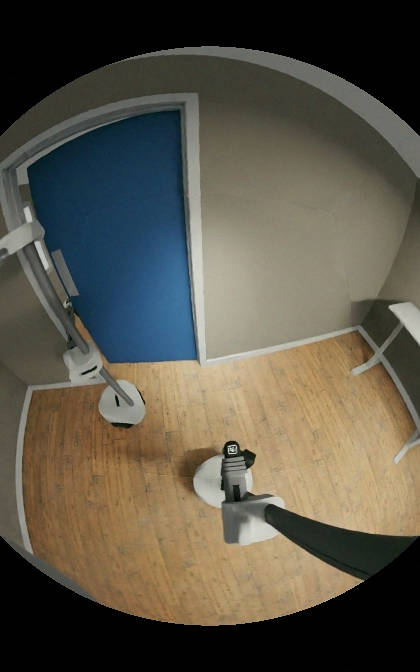

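{"api": "execute_actions", "payload": {
  "actions": [
    {"r1":{"base":{"strafe_m":0.1},"pace":"slow"}}
  ],
  "cameras": []
}}

{"api": "execute_actions", "payload": {
  "actions": [
    {"r1":{"base":{"rotate_rad":-0.12},"pace":"slow"}}
  ],
  "cameras": ["r1_head_camera","r2_head_left_camera"]
}}

Scene clock: 437.67 s.
r1.base_odometry: x=+0.399 y=+1.229 heading=+1.480 (m, m, rad; r1's odometry frame)
r1.turned_by_wheels: -0.016 (rad since the last result)
r1.turned_by_imu: -0.030 (rad since the last result)
r1.base_tilt: forward=-0.2 right=+0.6 (deg)
r1.lidar_m: 0.38 0.39 0.87 1.49 1.90 3.65 0.87 0.82 2.30 0.68 0.52 0.50
r1.base_status: strafe_m contact_stop (by the wheels' count: +0.014 of +0.100)
r1.joint_positions: lift_m=+0.600 arm_m=+0.519 wrist_yaw_rad=+1.500 wrist_pitch_rad=+1.570 wrist_roll_rad=-0.013 gripper_m=+0.000
r1.joint_status: not commanded
r1.on_its_own: the wheels are slack since a contact_stop
r1.motor_effort: lift_m=+25(25) arm_m=+3(8) wrist_yaw_rad=+4(4) wrist_pitch_rad=-1(0) wrist_roll_rad=+0(1) gripper_m=-6(6) wheel_0=+0(35) wheel_1=+0(4) wheel_2=+0(28) (%)
r1.hand_pose: x=+0.7775 y=-0.0060 z=+0.4894 quat_wxyz=(+0.514, -0.485, +0.514, +0.486) (m; r1's base frame)
r1.wrist_depth_mm: 291 384 615 699 691 676 668 / 307 421 661 691 691 676 676 / 330 459 723 707 691 691 683 / 334 492 715 715 699 699 691 / 732 741 683 715 707 699 699 / 759 297 334 195 187 699 699 / 196 229 732 - 707 707 707
r2.base_odometry: x=-0.837 y=+0.007 heading=+1.714 (m, m, rad; r2's odometry frame)
r2.turned_by_wheels: +0.000 (rad since the last result)
r2.turned_by_imu: +0.002 (rad since the last result)
r2.base_tilt: forward=-0.3 right=+0.3 (deg)
r2.lidar_m: 1.07 0.92 0.81 2.21 2.22 2.75 2.91 2.96 1.89 1.72 1.75 1.19
r2.base_status: not commanded
r2.joint_positions: lift_m=+0.600 arm_m=+0.001 wrist_yaw_rad=-0.700 wrist_pitch_rad=+1.999 wrist_roll_rad=+0.000 gripper_m=+0.000
r2.joint_status: not commanded
r2.motor_effort: lift_m=+17(17) arm_m=-4(4) wrist_yaw_rad=-1(1) wrist_pitch_rad=+2(3) wrist_roll_rad=-1(1) gripper_m=-7(6) wheel_0=+0(0) wheel_1=-2(2) wheel_2=-1(1) (%)
r2.hand_pose: x=+0.0237 y=+0.0103 z=+0.5158 quat_wxyz=(+0.508, +0.289, +0.790, -0.186) (m; r2's base frame)
r2.wrist_depth_mm: 634 627 452 442 452 647 640 / 668 676 466 469 477 676 683 / 707 715 500 500 492 715 732 / 768 768 530 539 539 353 778 / 831 820 809 569 820 272 831 / 866 878 187 204 866 917 208 / 960 946 960 110 976 960 205
pictures: none
No camera images: the call's "cameras" was empty. Leave "cameras" out to get every camera's image.

not run: a stop came earlier in this reply.

{"api": "execute_actions", "payload": {
  "actions": [
    {"r2":{"base":{"rotate_rad":0.12},"joints":{"wrist_yaw_rad":0,"wrist_pitch_rad":1.57}}}
  ],
  "cameras": []
}}

{"api": "execute_actions", "payload": {
  "actions": [
    {"r2":{"base":{"strafe_m":0.15},"pace":"slow"}}
  ],
  "cameras": []
}}

{"api": "execute_actions", "payload": {
  "actions": [
    {"r2":{"base":{"translate_m":0.35},"pace":"slow"}}
  ],
  "cameras": ["r2_head_left_camera","r2_head_camera"]
}}

Scene clock: 442.27 s.
r1.base_odometry: x=+0.399 y=+1.229 heading=+1.480 (m, m, rad; r1's odometry frame)
r1.turned_by_wheels: +0.000 (rad since the last result)
r1.turned_by_imu: -0.002 (rad since the last result)
r1.base_tilt: forward=-0.1 right=+0.7 (deg)
r1.lidar_m: 0.37 0.37 0.91 1.48 1.90 3.64 0.87 0.83 2.32 0.73 0.53 0.48
r1.base_status: not commanded
r1.joint_positions: lift_m=+0.600 arm_m=+0.519 wrist_yaw_rad=+1.500 wrist_pitch_rad=+1.570 wrist_roll_rad=-0.013 gripper_m=+0.000
r1.joint_status: not commanded
r1.on_its_own: the wheels are slack since a contact_stop
r1.motor_effort: lift_m=+25(25) arm_m=+3(3) wrist_yaw_rad=+2(4) wrist_pitch_rad=-1(1) wrist_roll_rad=+0(0) gripper_m=-7(6) wheel_0=+0(0) wheel_1=+0(0) wheel_2=+0(0) (%)
r1.hand_pose: x=+0.7775 y=-0.0060 z=+0.4894 quat_wxyz=(+0.514, -0.485, +0.514, +0.486) (m; r1's base frame)
r1.wrist_depth_mm: 291 394 609 691 683 668 661 / 309 421 668 707 691 699 668 / 330 459 715 707 699 699 683 / 336 492 715 707 699 683 683 / 750 741 683 707 707 691 691 / 741 296 334 194 187 707 699 / 195 227 732 - 715 715 707
r2.base_odometry: x=-0.837 y=+0.007 heading=+1.834 (m, m, rad; r2's odometry frame)
r2.turned_by_wheels: +0.120 (rad since the last result)
r2.turned_by_imu: +0.124 (rad since the last result)
r2.base_tilt: forward=-0.2 right=+0.3 (deg)
r2.lidar_m: 1.06 0.83 0.83 2.22 2.30 3.06 2.93 2.99 1.81 1.71 1.63 1.12
r2.base_status: done
r2.joint_positions: lift_m=+0.600 arm_m=+0.001 wrist_yaw_rad=-0.001 wrist_pitch_rad=+1.570 wrist_roll_rad=+0.000 gripper_m=+0.000
r2.joint_status: all done
r2.motor_effort: lift_m=+17(17) arm_m=-4(4) wrist_yaw_rad=+1(9) wrist_pitch_rad=-1(6) wrist_roll_rad=-1(1) gripper_m=-4(3) wheel_0=-1(4) wheel_1=-3(7) wheel_2=+1(2) (%)
r2.hand_pose: x=+0.1716 y=-0.0874 z=+0.4898 quat_wxyz=(+0.707, +0.000, +0.707, +0.000) (m; r2's base frame)
r2.wrist_depth_mm: 707 699 699 699 707 699 715 / 715 707 715 699 707 715 723 / 699 691 707 699 715 715 715 / 707 707 715 715 723 715 723 / 707 715 500 500 723 732 723 / 723 500 187 204 508 723 732 / 715 504 504 110 715 732 723
pictures: none
No camera images: the call's "cameras" was empty. Leave "cameras" out to get every camera's image.

Scene clock: 444.90 s.
r1.base_odometry: x=+0.399 y=+1.229 heading=+1.480 (m, m, rad; r1's odometry frame)
r1.turned_by_wheels: +0.000 (rad since the last result)
r1.turned_by_imu: -0.001 (rad since the last result)
r1.base_tilt: forward=-0.1 right=+0.6 (deg)
r1.lidar_m: 0.37 0.41 0.89 1.49 1.91 3.65 0.74 0.76 2.31 0.71 0.51 0.49
r1.base_status: not commanded
r1.joint_positions: lift_m=+0.600 arm_m=+0.519 wrist_yaw_rad=+1.500 wrist_pitch_rad=+1.570 wrist_roll_rad=-0.013 gripper_m=+0.000
r1.joint_status: not commanded
r1.on_its_own: the wheels are slack since a contact_stop
r1.motor_effort: lift_m=+25(25) arm_m=+3(3) wrist_yaw_rad=+4(4) wrist_pitch_rad=-1(2) wrist_roll_rad=-1(0) gripper_m=-4(6) wheel_0=+0(0) wheel_1=+0(0) wheel_2=+0(0) (%)
r1.hand_pose: x=+0.7775 y=-0.0060 z=+0.4894 quat_wxyz=(+0.514, -0.485, +0.514, +0.486) (m; r1's base frame)
r1.wrist_depth_mm: 290 387 609 707 691 676 676 / 310 421 668 707 699 683 668 / 330 459 715 707 699 683 676 / 332 492 715 707 715 691 691 / 741 750 676 707 707 707 691 / 759 297 336 193 187 699 691 / 196 227 732 - 715 699 707
r2.base_odometry: x=-0.982 y=-0.032 heading=+1.834 (m, m, rad; r2's odometry frame)
r2.turned_by_wheels: +0.000 (rad since the last result)
r2.turned_by_imu: +0.001 (rad since the last result)
r2.base_tilt: forward=-0.2 right=+0.4 (deg)
r2.lidar_m: 1.08 0.73 0.75 2.07 2.13 2.82 2.94 3.00 1.99 1.86 1.61 1.13
r2.base_status: done
r2.joint_positions: lift_m=+0.600 arm_m=+0.001 wrist_yaw_rad=-0.001 wrist_pitch_rad=+1.570 wrist_roll_rad=+0.000 gripper_m=+0.000
r2.joint_status: not commanded
r2.motor_effort: lift_m=+17(17) arm_m=-4(4) wrist_yaw_rad=+0(1) wrist_pitch_rad=-1(1) wrist_roll_rad=-1(1) gripper_m=-9(8) wheel_0=-2(7) wheel_1=+3(7) wheel_2=+0(3) (%)
r2.hand_pose: x=+0.1716 y=-0.0874 z=+0.4898 quat_wxyz=(+0.707, +0.000, +0.707, +0.000) (m; r2's base frame)
r2.wrist_depth_mm: 707 699 707 699 715 707 699 / 707 707 699 707 707 715 715 / 699 707 715 715 715 723 723 / 715 699 715 707 707 715 723 / 707 707 500 504 707 723 723 / 707 500 187 204 512 715 723 / 715 504 500 110 723 715 732
pictures: none
No camera images: the call's "cameras" was empty. Leave "cameras" out to get every camera's image.

Scene clock: 449.70 s.
r1.base_odometry: x=+0.399 y=+1.229 heading=+1.480 (m, m, rad; r1's odometry frame)
r1.turned_by_wheels: +0.000 (rad since the last result)
r1.turned_by_imu: -0.002 (rad since the last result)
r1.base_tilt: forward=-0.2 right=+0.6 (deg)
r1.lidar_m: 0.38 0.39 0.90 1.47 1.91 3.66 3.71 0.49 0.60 0.71 0.53 0.49
r1.base_status: not commanded
r1.joint_positions: lift_m=+0.600 arm_m=+0.519 wrist_yaw_rad=+1.500 wrist_pitch_rad=+1.570 wrist_roll_rad=-0.013 gripper_m=+0.000
r1.joint_status: not commanded
r1.on_its_own: the wheels are slack since a contact_stop
r1.motor_effort: lift_m=+25(25) arm_m=+3(3) wrist_yaw_rad=+4(4) wrist_pitch_rad=-1(1) wrist_roll_rad=+0(1) gripper_m=-7(8) wheel_0=+0(0) wheel_1=+0(0) wheel_2=+0(0) (%)
r1.hand_pose: x=+0.7775 y=-0.0060 z=+0.4894 quat_wxyz=(+0.514, -0.485, +0.514, +0.486) (m; r1's base frame)
r1.wrist_depth_mm: 291 389 621 691 683 683 668 / 309 421 661 707 691 683 676 / 332 459 715 707 699 683 683 / 332 492 715 707 699 691 691 / 732 732 691 699 699 699 691 / 750 296 334 193 187 699 691 / 195 228 732 - 707 715 699
r2.base_odometry: x=-1.073 y=+0.306 heading=+1.835 (m, m, rad; r2's odometry frame)
r2.turned_by_wheels: +0.000 (rad since the last result)
r2.turned_by_imu: +0.001 (rad since the last result)
r2.base_tilt: forward=-0.3 right=+0.4 (deg)
r2.lidar_m: 0.73 0.61 0.48 0.64 2.13 2.86 3.30 3.39 1.98 1.86 1.10 0.76
r2.base_status: done
r2.joint_positions: lift_m=+0.600 arm_m=+0.001 wrist_yaw_rad=-0.001 wrist_pitch_rad=+1.570 wrist_roll_rad=+0.000 gripper_m=+0.000
r2.joint_status: not commanded
r2.motor_effort: lift_m=+17(17) arm_m=-3(4) wrist_yaw_rad=-1(1) wrist_pitch_rad=+0(1) wrist_roll_rad=-1(1) gripper_m=-6(5) wheel_0=+2(7) wheel_1=+5(7) wheel_2=-1(7) (%)
r2.hand_pose: x=+0.1716 y=-0.0874 z=+0.4898 quat_wxyz=(+0.707, +0.000, +0.707, +0.000) (m; r2's base frame)
r2.wrist_depth_mm: 707 707 707 707 707 723 723 / 699 707 707 707 715 715 715 / 707 707 707 707 715 715 723 / 707 707 707 715 715 715 715 / 707 707 500 496 715 723 723 / 715 500 186 204 508 723 723 / 715 504 504 110 723 732 732
pictures: r2_head_camera, r2_head_left_camera
Images, in order (width x height): r2_head_camera 420x560, r2_head_left_camera 420x672.

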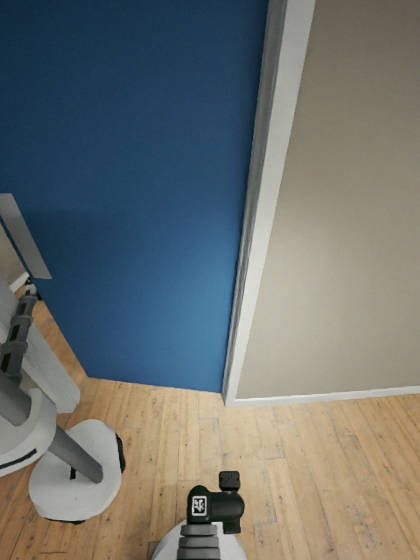

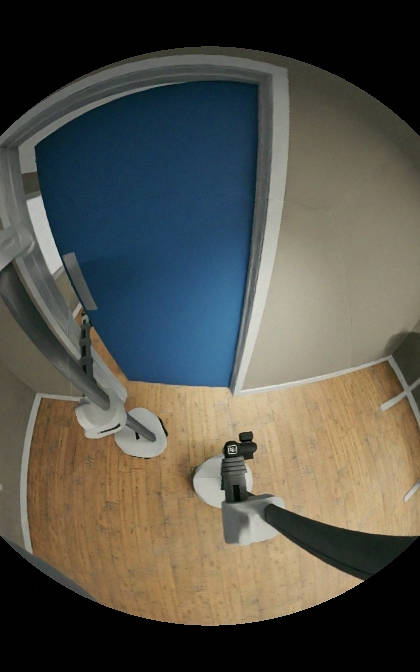

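{"api": "execute_actions", "payload": {
  "actions": [
    {"r2":{"base":{"strafe_m":0.14},"pace":"slow"}}
  ],
  "cameras": []
}}

{"api": "execute_actions", "payload": {
  "actions": [
    {"r2":{"base":{"translate_m":0.3},"pace":"slow"}}
  ],
  "cameras": ["r2_head_left_camera","r2_head_camera"]
}}

Scene clock: 454.50 s.
r1.base_odometry: x=+0.399 y=+1.229 heading=+1.480 (m, m, rad; r1's odometry frame)
r1.turned_by_wheels: +0.000 (rad since the last result)
r1.turned_by_imu: -0.002 (rad since the last result)
r1.base_tilt: forward=-0.1 right=+0.7 (deg)
r1.lidar_m: 0.37 0.38 0.91 1.49 1.90 3.66 0.48 0.39 0.54 0.73 0.52 0.49
r1.base_status: not commanded
r1.joint_positions: lift_m=+0.600 arm_m=+0.519 wrist_yaw_rad=+1.500 wrist_pitch_rad=+1.570 wrist_roll_rad=-0.013 gripper_m=+0.000
r1.joint_status: not commanded
r1.on_its_own: the wheels are slack since a contact_stop
r1.motor_effort: lift_m=+25(25) arm_m=+3(3) wrist_yaw_rad=+4(2) wrist_pitch_rad=-2(1) wrist_roll_rad=+0(1) gripper_m=-6(6) wheel_0=+0(0) wheel_1=+0(0) wheel_2=+0(0) (%)
r1.hand_pose: x=+0.7775 y=-0.0060 z=+0.4894 quat_wxyz=(+0.514, -0.485, +0.514, +0.486) (m; r1's base frame)
r1.wrist_depth_mm: 290 389 609 699 676 676 676 / 307 418 661 691 699 683 683 / 330 459 707 715 699 691 683 / 334 496 715 723 707 691 676 / 759 732 683 715 707 707 683 / 750 297 336 193 187 707 691 / 195 229 732 - 707 707 699
r2.base_odometry: x=-1.208 y=+0.269 heading=+1.835 (m, m, rad; r2's odometry frame)
r2.turned_by_wheels: +0.000 (rad since the last result)
r2.turned_by_imu: +0.002 (rad since the last result)
r2.base_tilt: forward=-0.3 right=+0.3 (deg)
r2.lidar_m: 0.83 0.38 0.38 1.93 2.00 2.67 3.29 3.38 2.12 2.00 1.08 0.78
r2.base_status: done
r2.joint_positions: lift_m=+0.600 arm_m=+0.001 wrist_yaw_rad=-0.001 wrist_pitch_rad=+1.570 wrist_roll_rad=+0.000 gripper_m=+0.000
r2.joint_status: not commanded
r2.motor_effort: lift_m=+17(17) arm_m=-4(4) wrist_yaw_rad=-1(0) wrist_pitch_rad=-1(1) wrist_roll_rad=-1(1) gripper_m=-6(7) wheel_0=-2(5) wheel_1=+3(8) wheel_2=+0(2) (%)
r2.hand_pose: x=+0.1716 y=-0.0874 z=+0.4898 quat_wxyz=(+0.707, +0.000, +0.707, +0.000) (m; r2's base frame)
r2.wrist_depth_mm: 580 699 707 707 707 715 723 / 539 699 707 707 715 715 715 / 564 707 699 707 715 707 723 / 707 715 715 715 715 723 715 / 715 715 504 508 723 707 723 / 715 496 187 204 508 723 732 / 715 496 504 110 723 723 723
pictures: none
No camera images: the call's "cameras" was empty. Leave "cameras" out to get every camera's image.

Scene clock: 458.77 s.
r1.base_odometry: x=+0.399 y=+1.229 heading=+1.480 (m, m, rad; r1's odometry frame)
r1.turned_by_wheels: +0.000 (rad since the last result)
r1.turned_by_imu: -0.002 (rad since the last result)
r1.base_tilt: forward=-0.1 right=+0.6 (deg)
r1.lidar_m: 0.38 0.37 0.89 1.49 1.91 3.65 3.70 0.29 0.28 0.37 0.52 0.49
r1.base_status: not commanded
r1.joint_positions: lift_m=+0.600 arm_m=+0.519 wrist_yaw_rad=+1.500 wrist_pitch_rad=+1.570 wrist_roll_rad=-0.013 gripper_m=+0.000
r1.joint_status: not commanded
r1.on_its_own: the wheels are slack since a contact_stop
r1.motor_effort: lift_m=+25(25) arm_m=+3(3) wrist_yaw_rad=+5(3) wrist_pitch_rad=-2(2) wrist_roll_rad=+1(0) gripper_m=-8(4) wheel_0=+0(0) wheel_1=+0(0) wheel_2=+0(0) (%)
r1.hand_pose: x=+0.7775 y=-0.0060 z=+0.4894 quat_wxyz=(+0.514, -0.485, +0.514, +0.486) (m; r1's base frame)
r1.wrist_depth_mm: 290 389 621 691 691 683 661 / 307 421 661 707 691 683 676 / 330 459 715 707 707 683 691 / 334 496 715 715 699 691 676 / 732 741 683 715 707 699 691 / 741 297 336 194 187 707 699 / 195 227 723 - 723 707 699
r2.base_odometry: x=-1.287 y=+0.559 heading=+1.835 (m, m, rad; r2's odometry frame)
r2.turned_by_wheels: +0.000 (rad since the last result)
r2.turned_by_imu: +0.001 (rad since the last result)
r2.base_tilt: forward=-0.2 right=+0.3 (deg)
r2.lidar_m: 0.53 0.58 0.28 0.25 0.42 2.68 3.63 3.67 2.10 2.00 0.65 0.52
r2.base_status: done
r2.joint_positions: lift_m=+0.600 arm_m=+0.001 wrist_yaw_rad=-0.001 wrist_pitch_rad=+1.570 wrist_roll_rad=+0.000 gripper_m=+0.000
r2.joint_status: not commanded
r2.motor_effort: lift_m=+17(17) arm_m=-4(4) wrist_yaw_rad=+1(1) wrist_pitch_rad=-1(1) wrist_roll_rad=-1(1) gripper_m=-7(3) wheel_0=+3(4) wheel_1=+5(7) wheel_2=-1(4) (%)
r2.hand_pose: x=+0.1716 y=-0.0874 z=+0.4898 quat_wxyz=(+0.707, +0.000, +0.707, +0.000) (m; r2's base frame)
r2.wrist_depth_mm: 707 699 707 707 691 530 544 / 707 715 715 707 707 707 715 / 699 707 699 715 715 723 723 / 627 723 707 715 723 715 723 / 574 715 496 500 723 723 723 / 544 500 187 204 508 732 732 / 569 500 500 110 723 723 732
pictures: r2_head_camera, r2_head_left_camera
Images, in order (width x height): r2_head_camera 420x560, r2_head_left_camera 420x672.

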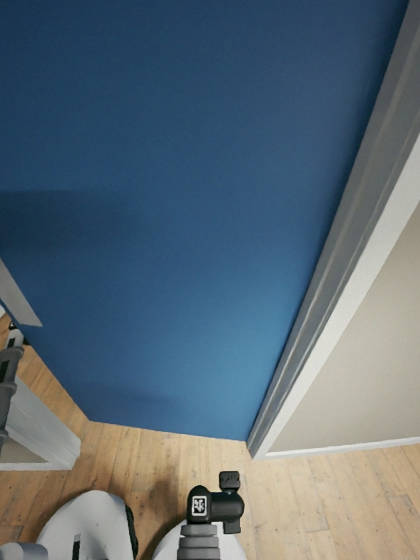

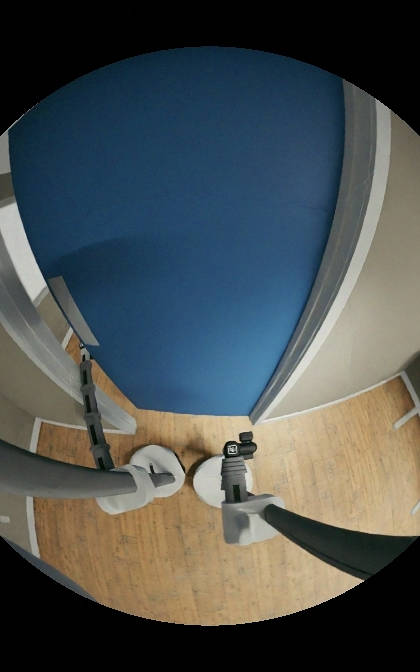

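{"api": "execute_actions", "payload": {
  "actions": [
    {"r2":{"base":{"strafe_m":-0.04},"pace":"slow"}}
  ],
  "cameras": []
}}

{"api": "execute_actions", "payload": {
  "actions": [
    {"r2":{"base":{"translate_m":0.27},"pace":"slow"}}
  ],
  "cameras": ["r2_head_left_camera","r2_head_camera"]
}}

Scene clock: 462.00 s.
r1.base_odometry: x=+0.399 y=+1.229 heading=+1.480 (m, m, rad; r1's odometry frame)
r1.turned_by_wheels: +0.000 (rad since the last result)
r1.turned_by_imu: -0.001 (rad since the last result)
r1.base_tilt: forward=-0.1 right=+0.6 (deg)
r1.lidar_m: 0.39 0.38 0.88 1.50 1.91 3.65 3.72 0.33 0.31 0.40 0.52 0.49
r1.base_status: not commanded
r1.joint_positions: lift_m=+0.600 arm_m=+0.519 wrist_yaw_rad=+1.500 wrist_pitch_rad=+1.570 wrist_roll_rad=-0.013 gripper_m=+0.000
r1.joint_status: not commanded
r1.on_its_own: the wheels are slack since a contact_stop
r1.motor_effort: lift_m=+25(25) arm_m=+3(3) wrist_yaw_rad=+4(4) wrist_pitch_rad=-2(4) wrist_roll_rad=+0(0) gripper_m=-8(8) wheel_0=+0(0) wheel_1=+0(0) wheel_2=+0(0) (%)
r1.hand_pose: x=+0.7775 y=-0.0060 z=+0.4894 quat_wxyz=(+0.514, -0.485, +0.514, +0.486) (m; r1's base frame)
r1.wrist_depth_mm: 290 387 609 699 683 676 676 / 309 421 654 715 699 683 676 / 330 459 723 715 691 691 683 / 334 492 715 715 707 691 683 / 750 732 691 715 707 699 699 / 759 297 336 194 187 699 691 / 195 227 732 - 723 715 699
r2.base_odometry: x=-1.248 y=+0.569 heading=+1.835 (m, m, rad; r2's odometry frame)
r2.turned_by_wheels: +0.000 (rad since the last result)
r2.turned_by_imu: +0.001 (rad since the last result)
r2.base_tilt: forward=-0.2 right=+0.5 (deg)
r2.lidar_m: 0.52 0.58 0.32 0.29 2.05 2.72 3.64 3.69 2.04 1.97 0.65 0.49
r2.base_status: done
r2.joint_positions: lift_m=+0.600 arm_m=+0.001 wrist_yaw_rad=-0.001 wrist_pitch_rad=+1.570 wrist_roll_rad=+0.000 gripper_m=+0.000
r2.joint_status: not commanded
r2.motor_effort: lift_m=+17(17) arm_m=-4(4) wrist_yaw_rad=+1(0) wrist_pitch_rad=-1(1) wrist_roll_rad=-1(2) gripper_m=-5(9) wheel_0=+3(7) wheel_1=-3(8) wheel_2=+0(0) (%)
r2.hand_pose: x=+0.1716 y=-0.0874 z=+0.4898 quat_wxyz=(+0.707, +0.000, +0.707, +0.000) (m; r2's base frame)
r2.wrist_depth_mm: 699 707 699 715 654 535 544 / 699 715 707 707 715 707 723 / 699 707 707 707 715 707 715 / 707 707 699 715 715 723 723 / 621 715 504 500 715 715 715 / 603 504 187 204 512 723 723 / 715 500 508 110 732 723 732
pictures: none
No camera images: the call's "cameras" was empty. Leave "cameras" out to get every camera's image.

Scene clock: 466.00 s.
r1.base_odometry: x=+0.399 y=+1.229 heading=+1.480 (m, m, rad; r1's odometry frame)
r1.turned_by_wheels: +0.000 (rad since the last result)
r1.turned_by_imu: -0.002 (rad since the last result)
r1.base_tilt: forward=-0.2 right=+0.6 (deg)
r1.lidar_m: 0.38 0.38 0.89 1.49 1.91 3.65 3.72 2.74 0.37 0.32 0.44 0.49
r1.base_status: not commanded
r1.joint_positions: lift_m=+0.600 arm_m=+0.519 wrist_yaw_rad=+1.500 wrist_pitch_rad=+1.570 wrist_roll_rad=-0.013 gripper_m=+0.000
r1.joint_status: not commanded
r1.on_its_own: the wheels are slack since a contact_stop
r1.motor_effort: lift_m=+25(25) arm_m=+3(3) wrist_yaw_rad=+2(2) wrist_pitch_rad=+0(2) wrist_roll_rad=+1(0) gripper_m=-5(4) wheel_0=+0(0) wheel_1=+0(0) wheel_2=+0(0) (%)
r1.hand_pose: x=+0.7775 y=-0.0060 z=+0.4894 quat_wxyz=(+0.514, -0.485, +0.514, +0.486) (m; r1's base frame)
r1.wrist_depth_mm: 289 389 609 699 691 676 668 / 310 421 661 699 683 683 676 / 329 459 699 699 691 691 676 / 336 496 723 707 699 691 683 / 741 732 683 707 715 699 691 / 750 300 334 194 187 691 707 / 196 228 750 - 715 715 699
r2.base_odometry: x=-1.319 y=+0.830 heading=+1.835 (m, m, rad; r2's odometry frame)
r2.turned_by_wheels: +0.000 (rad since the last result)
r2.turned_by_imu: +0.001 (rad since the last result)
r2.base_tilt: forward=-0.2 right=+0.2 (deg)
r2.lidar_m: 0.25 0.28 0.44 0.36 0.35 2.91 3.93 3.95 2.07 0.78 0.30 0.27
r2.base_status: done
r2.joint_positions: lift_m=+0.600 arm_m=+0.001 wrist_yaw_rad=-0.001 wrist_pitch_rad=+1.570 wrist_roll_rad=+0.000 gripper_m=+0.000
r2.joint_status: not commanded
r2.motor_effort: lift_m=+17(17) arm_m=-4(4) wrist_yaw_rad=-1(1) wrist_pitch_rad=-1(1) wrist_roll_rad=-1(1) gripper_m=-6(6) wheel_0=+2(10) wheel_1=+4(6) wheel_2=-3(8) (%)
r2.hand_pose: x=+0.1717 y=-0.0874 z=+0.4898 quat_wxyz=(+0.707, +0.000, +0.707, +0.000) (m; r2's base frame)
r2.wrist_depth_mm: 143 133 124 117 113 109 - / 254 224 199 179 162 148 145 / 707 699 496 389 320 270 220 / 707 723 715 715 691 351 244 / 707 715 500 500 707 427 263 / 715 504 187 204 508 723 723 / 640 500 504 110 715 732 732
pictures: r2_head_camera, r2_head_left_camera
Images, in order (width x height): r2_head_camera 420x560, r2_head_left_camera 420x672.

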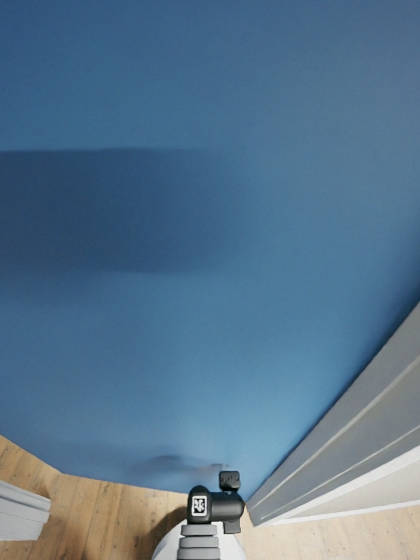

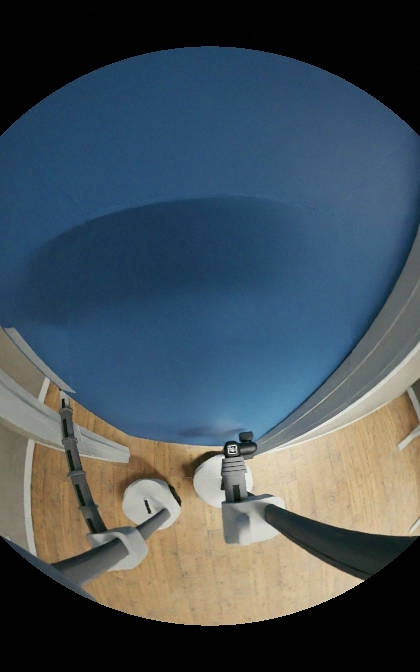

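{"api": "execute_actions", "payload": {
  "actions": [
    {"r2":{"base":{"rotate_rad":0.35},"pace":"slow"}}
  ],
  "cameras": []
}}

{"api": "execute_actions", "payload": {
  "actions": [
    {"r2":{"base":{"translate_m":0.1},"pace":"slow"}}
  ],
  "cameras": ["r2_head_left_camera","r1_head_camera"]
}}

Scene clock: 471.47 s.
r1.base_odometry: x=+0.399 y=+1.229 heading=+1.480 (m, m, rad; r1's odometry frame)
r1.turned_by_wheels: +0.000 (rad since the last result)
r1.turned_by_imu: -0.002 (rad since the last result)
r1.base_tilt: forward=-0.1 right=+0.6 (deg)
r1.lidar_m: 0.38 0.39 0.88 1.48 1.89 3.66 3.71 2.73 0.36 0.33 0.52 0.49
r1.base_status: not commanded
r1.joint_positions: lift_m=+0.600 arm_m=+0.519 wrist_yaw_rad=+1.500 wrist_pitch_rad=+1.570 wrist_roll_rad=-0.013 gripper_m=+0.000
r1.joint_status: not commanded
r1.on_its_own: the wheels are slack since a contact_stop
r1.motor_effort: lift_m=+25(25) arm_m=+3(3) wrist_yaw_rad=+5(4) wrist_pitch_rad=+0(2) wrist_roll_rad=+0(0) gripper_m=-8(6) wheel_0=+0(0) wheel_1=+0(0) wheel_2=+0(0) (%)
r1.hand_pose: x=+0.7775 y=-0.0060 z=+0.4894 quat_wxyz=(+0.514, -0.485, +0.514, +0.486) (m; r1's base frame)
r1.wrist_depth_mm: 290 392 609 699 691 676 668 / 310 424 668 699 691 676 683 / 329 459 715 707 699 683 676 / 338 492 715 723 699 683 699 / 741 741 683 707 699 707 691 / 750 296 336 194 187 699 699 / 196 227 732 - 707 715 699
r2.base_odometry: x=-1.319 y=+0.830 heading=+2.185 (m, m, rad; r2's odometry frame)
r2.turned_by_wheels: +0.349 (rad since the last result)
r2.turned_by_imu: +0.359 (rad since the last result)
r2.base_tilt: forward=-0.1 right=+0.3 (deg)
r2.lidar_m: 0.26 0.36 0.39 0.34 0.39 3.83 3.85 2.25 1.97 0.29 0.29 0.26
r2.base_status: done
r2.joint_positions: lift_m=+0.600 arm_m=+0.001 wrist_yaw_rad=-0.001 wrist_pitch_rad=+1.570 wrist_roll_rad=+0.000 gripper_m=+0.000
r2.joint_status: not commanded
r2.motor_effort: lift_m=+17(17) arm_m=-4(3) wrist_yaw_rad=+0(1) wrist_pitch_rad=-1(0) wrist_roll_rad=-1(1) gripper_m=-6(5) wheel_0=-3(2) wheel_1=-3(7) wheel_2=-3(8) (%)
r2.hand_pose: x=+0.1717 y=-0.0874 z=+0.4898 quat_wxyz=(+0.707, +0.000, +0.707, +0.000) (m; r2's base frame)
r2.wrist_depth_mm: 640 243 151 114 - - - / 691 707 289 167 120 - - / 707 707 715 355 187 127 - / 699 707 715 699 459 211 158 / 715 715 500 500 715 455 287 / 683 500 187 204 508 473 334 / 647 504 500 110 715 723 325
pictures: none
No camera images: the call's "cameras" was empty. Leave "cameras" out to get every camera's image.

Scene clock: 473.77 s.
r1.base_odometry: x=+0.399 y=+1.229 heading=+1.479 (m, m, rad; r1's odometry frame)
r1.turned_by_wheels: +0.000 (rad since the last result)
r1.turned_by_imu: -0.001 (rad since the last result)
r1.base_tilt: forward=-0.1 right=+0.6 (deg)
r1.lidar_m: 0.37 0.38 0.91 1.49 1.89 3.66 3.72 2.73 0.31 0.28 0.29 0.50
r1.base_status: not commanded
r1.joint_positions: lift_m=+0.600 arm_m=+0.519 wrist_yaw_rad=+1.500 wrist_pitch_rad=+1.570 wrist_roll_rad=-0.013 gripper_m=+0.000
r1.joint_status: not commanded
r1.on_its_own: the wheels are slack since a contact_stop
r1.motor_effort: lift_m=+25(25) arm_m=+3(3) wrist_yaw_rad=+4(3) wrist_pitch_rad=-1(1) wrist_roll_rad=-2(2) gripper_m=-9(5) wheel_0=+0(0) wheel_1=+0(0) wheel_2=+0(0) (%)
r1.hand_pose: x=+0.7775 y=-0.0060 z=+0.4894 quat_wxyz=(+0.514, -0.485, +0.514, +0.486) (m; r1's base frame)
r1.wrist_depth_mm: 293 394 615 699 691 683 676 / 310 424 668 699 683 683 668 / 332 462 715 715 699 691 691 / 336 500 723 707 707 699 691 / 741 732 683 715 707 699 683 / 750 296 336 193 187 699 699 / 197 227 723 - 715 707 699
r2.base_odometry: x=-1.376 y=+0.911 heading=+2.185 (m, m, rad; r2's odometry frame)
r2.turned_by_wheels: +0.000 (rad since the last result)
r2.turned_by_imu: +0.205 (rad since the last result)
r2.base_tilt: forward=-0.3 right=+0.4 (deg)
r2.lidar_m: 0.27 0.43 0.29 0.29 0.32 3.86 4.01 2.12 0.56 0.31 0.25 0.25
r2.base_status: done
r2.joint_positions: lift_m=+0.600 arm_m=-0.002 wrist_yaw_rad=-0.010 wrist_pitch_rad=+1.578 wrist_roll_rad=-0.003 gripper_m=+0.000
r2.joint_status: not commanded
r2.on_its_own: wrist_yaw_rad is at rest, and its effort (+25) is outside its rest range (-13 to +13); wrist_pitch_rad is at rest, and its effort (-24) is outside its rest range (-23 to +23)
r2.motor_effort: lift_m=+17(17) arm_m=+9(10) wrist_yaw_rad=+25(68) wrist_pitch_rad=-24(49) wrist_roll_rad=+10(20) gripper_m=-8(7) wheel_0=+14(25) wheel_1=+0(11) wheel_2=-8(25) (%)
r2.hand_pose: x=+0.1662 y=-0.0874 z=+0.4898 quat_wxyz=(+0.704, +0.002, +0.710, -0.002) (m; r2's base frame)
r2.wrist_depth_mm: 699 699 190 114 - - - / 699 699 525 164 111 - - / 707 707 715 368 145 107 - / 691 707 699 707 281 130 - / 574 512 504 504 715 225 146 / 564 504 186 204 508 603 242 / 580 500 508 110 521 559 452
pictures: r1_head_camera, r2_head_left_camera
Images, in order (width x height): r1_head_camera 420x560, r2_head_left_camera 420x672.

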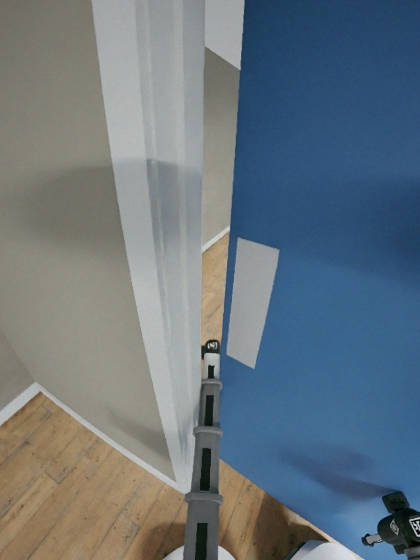

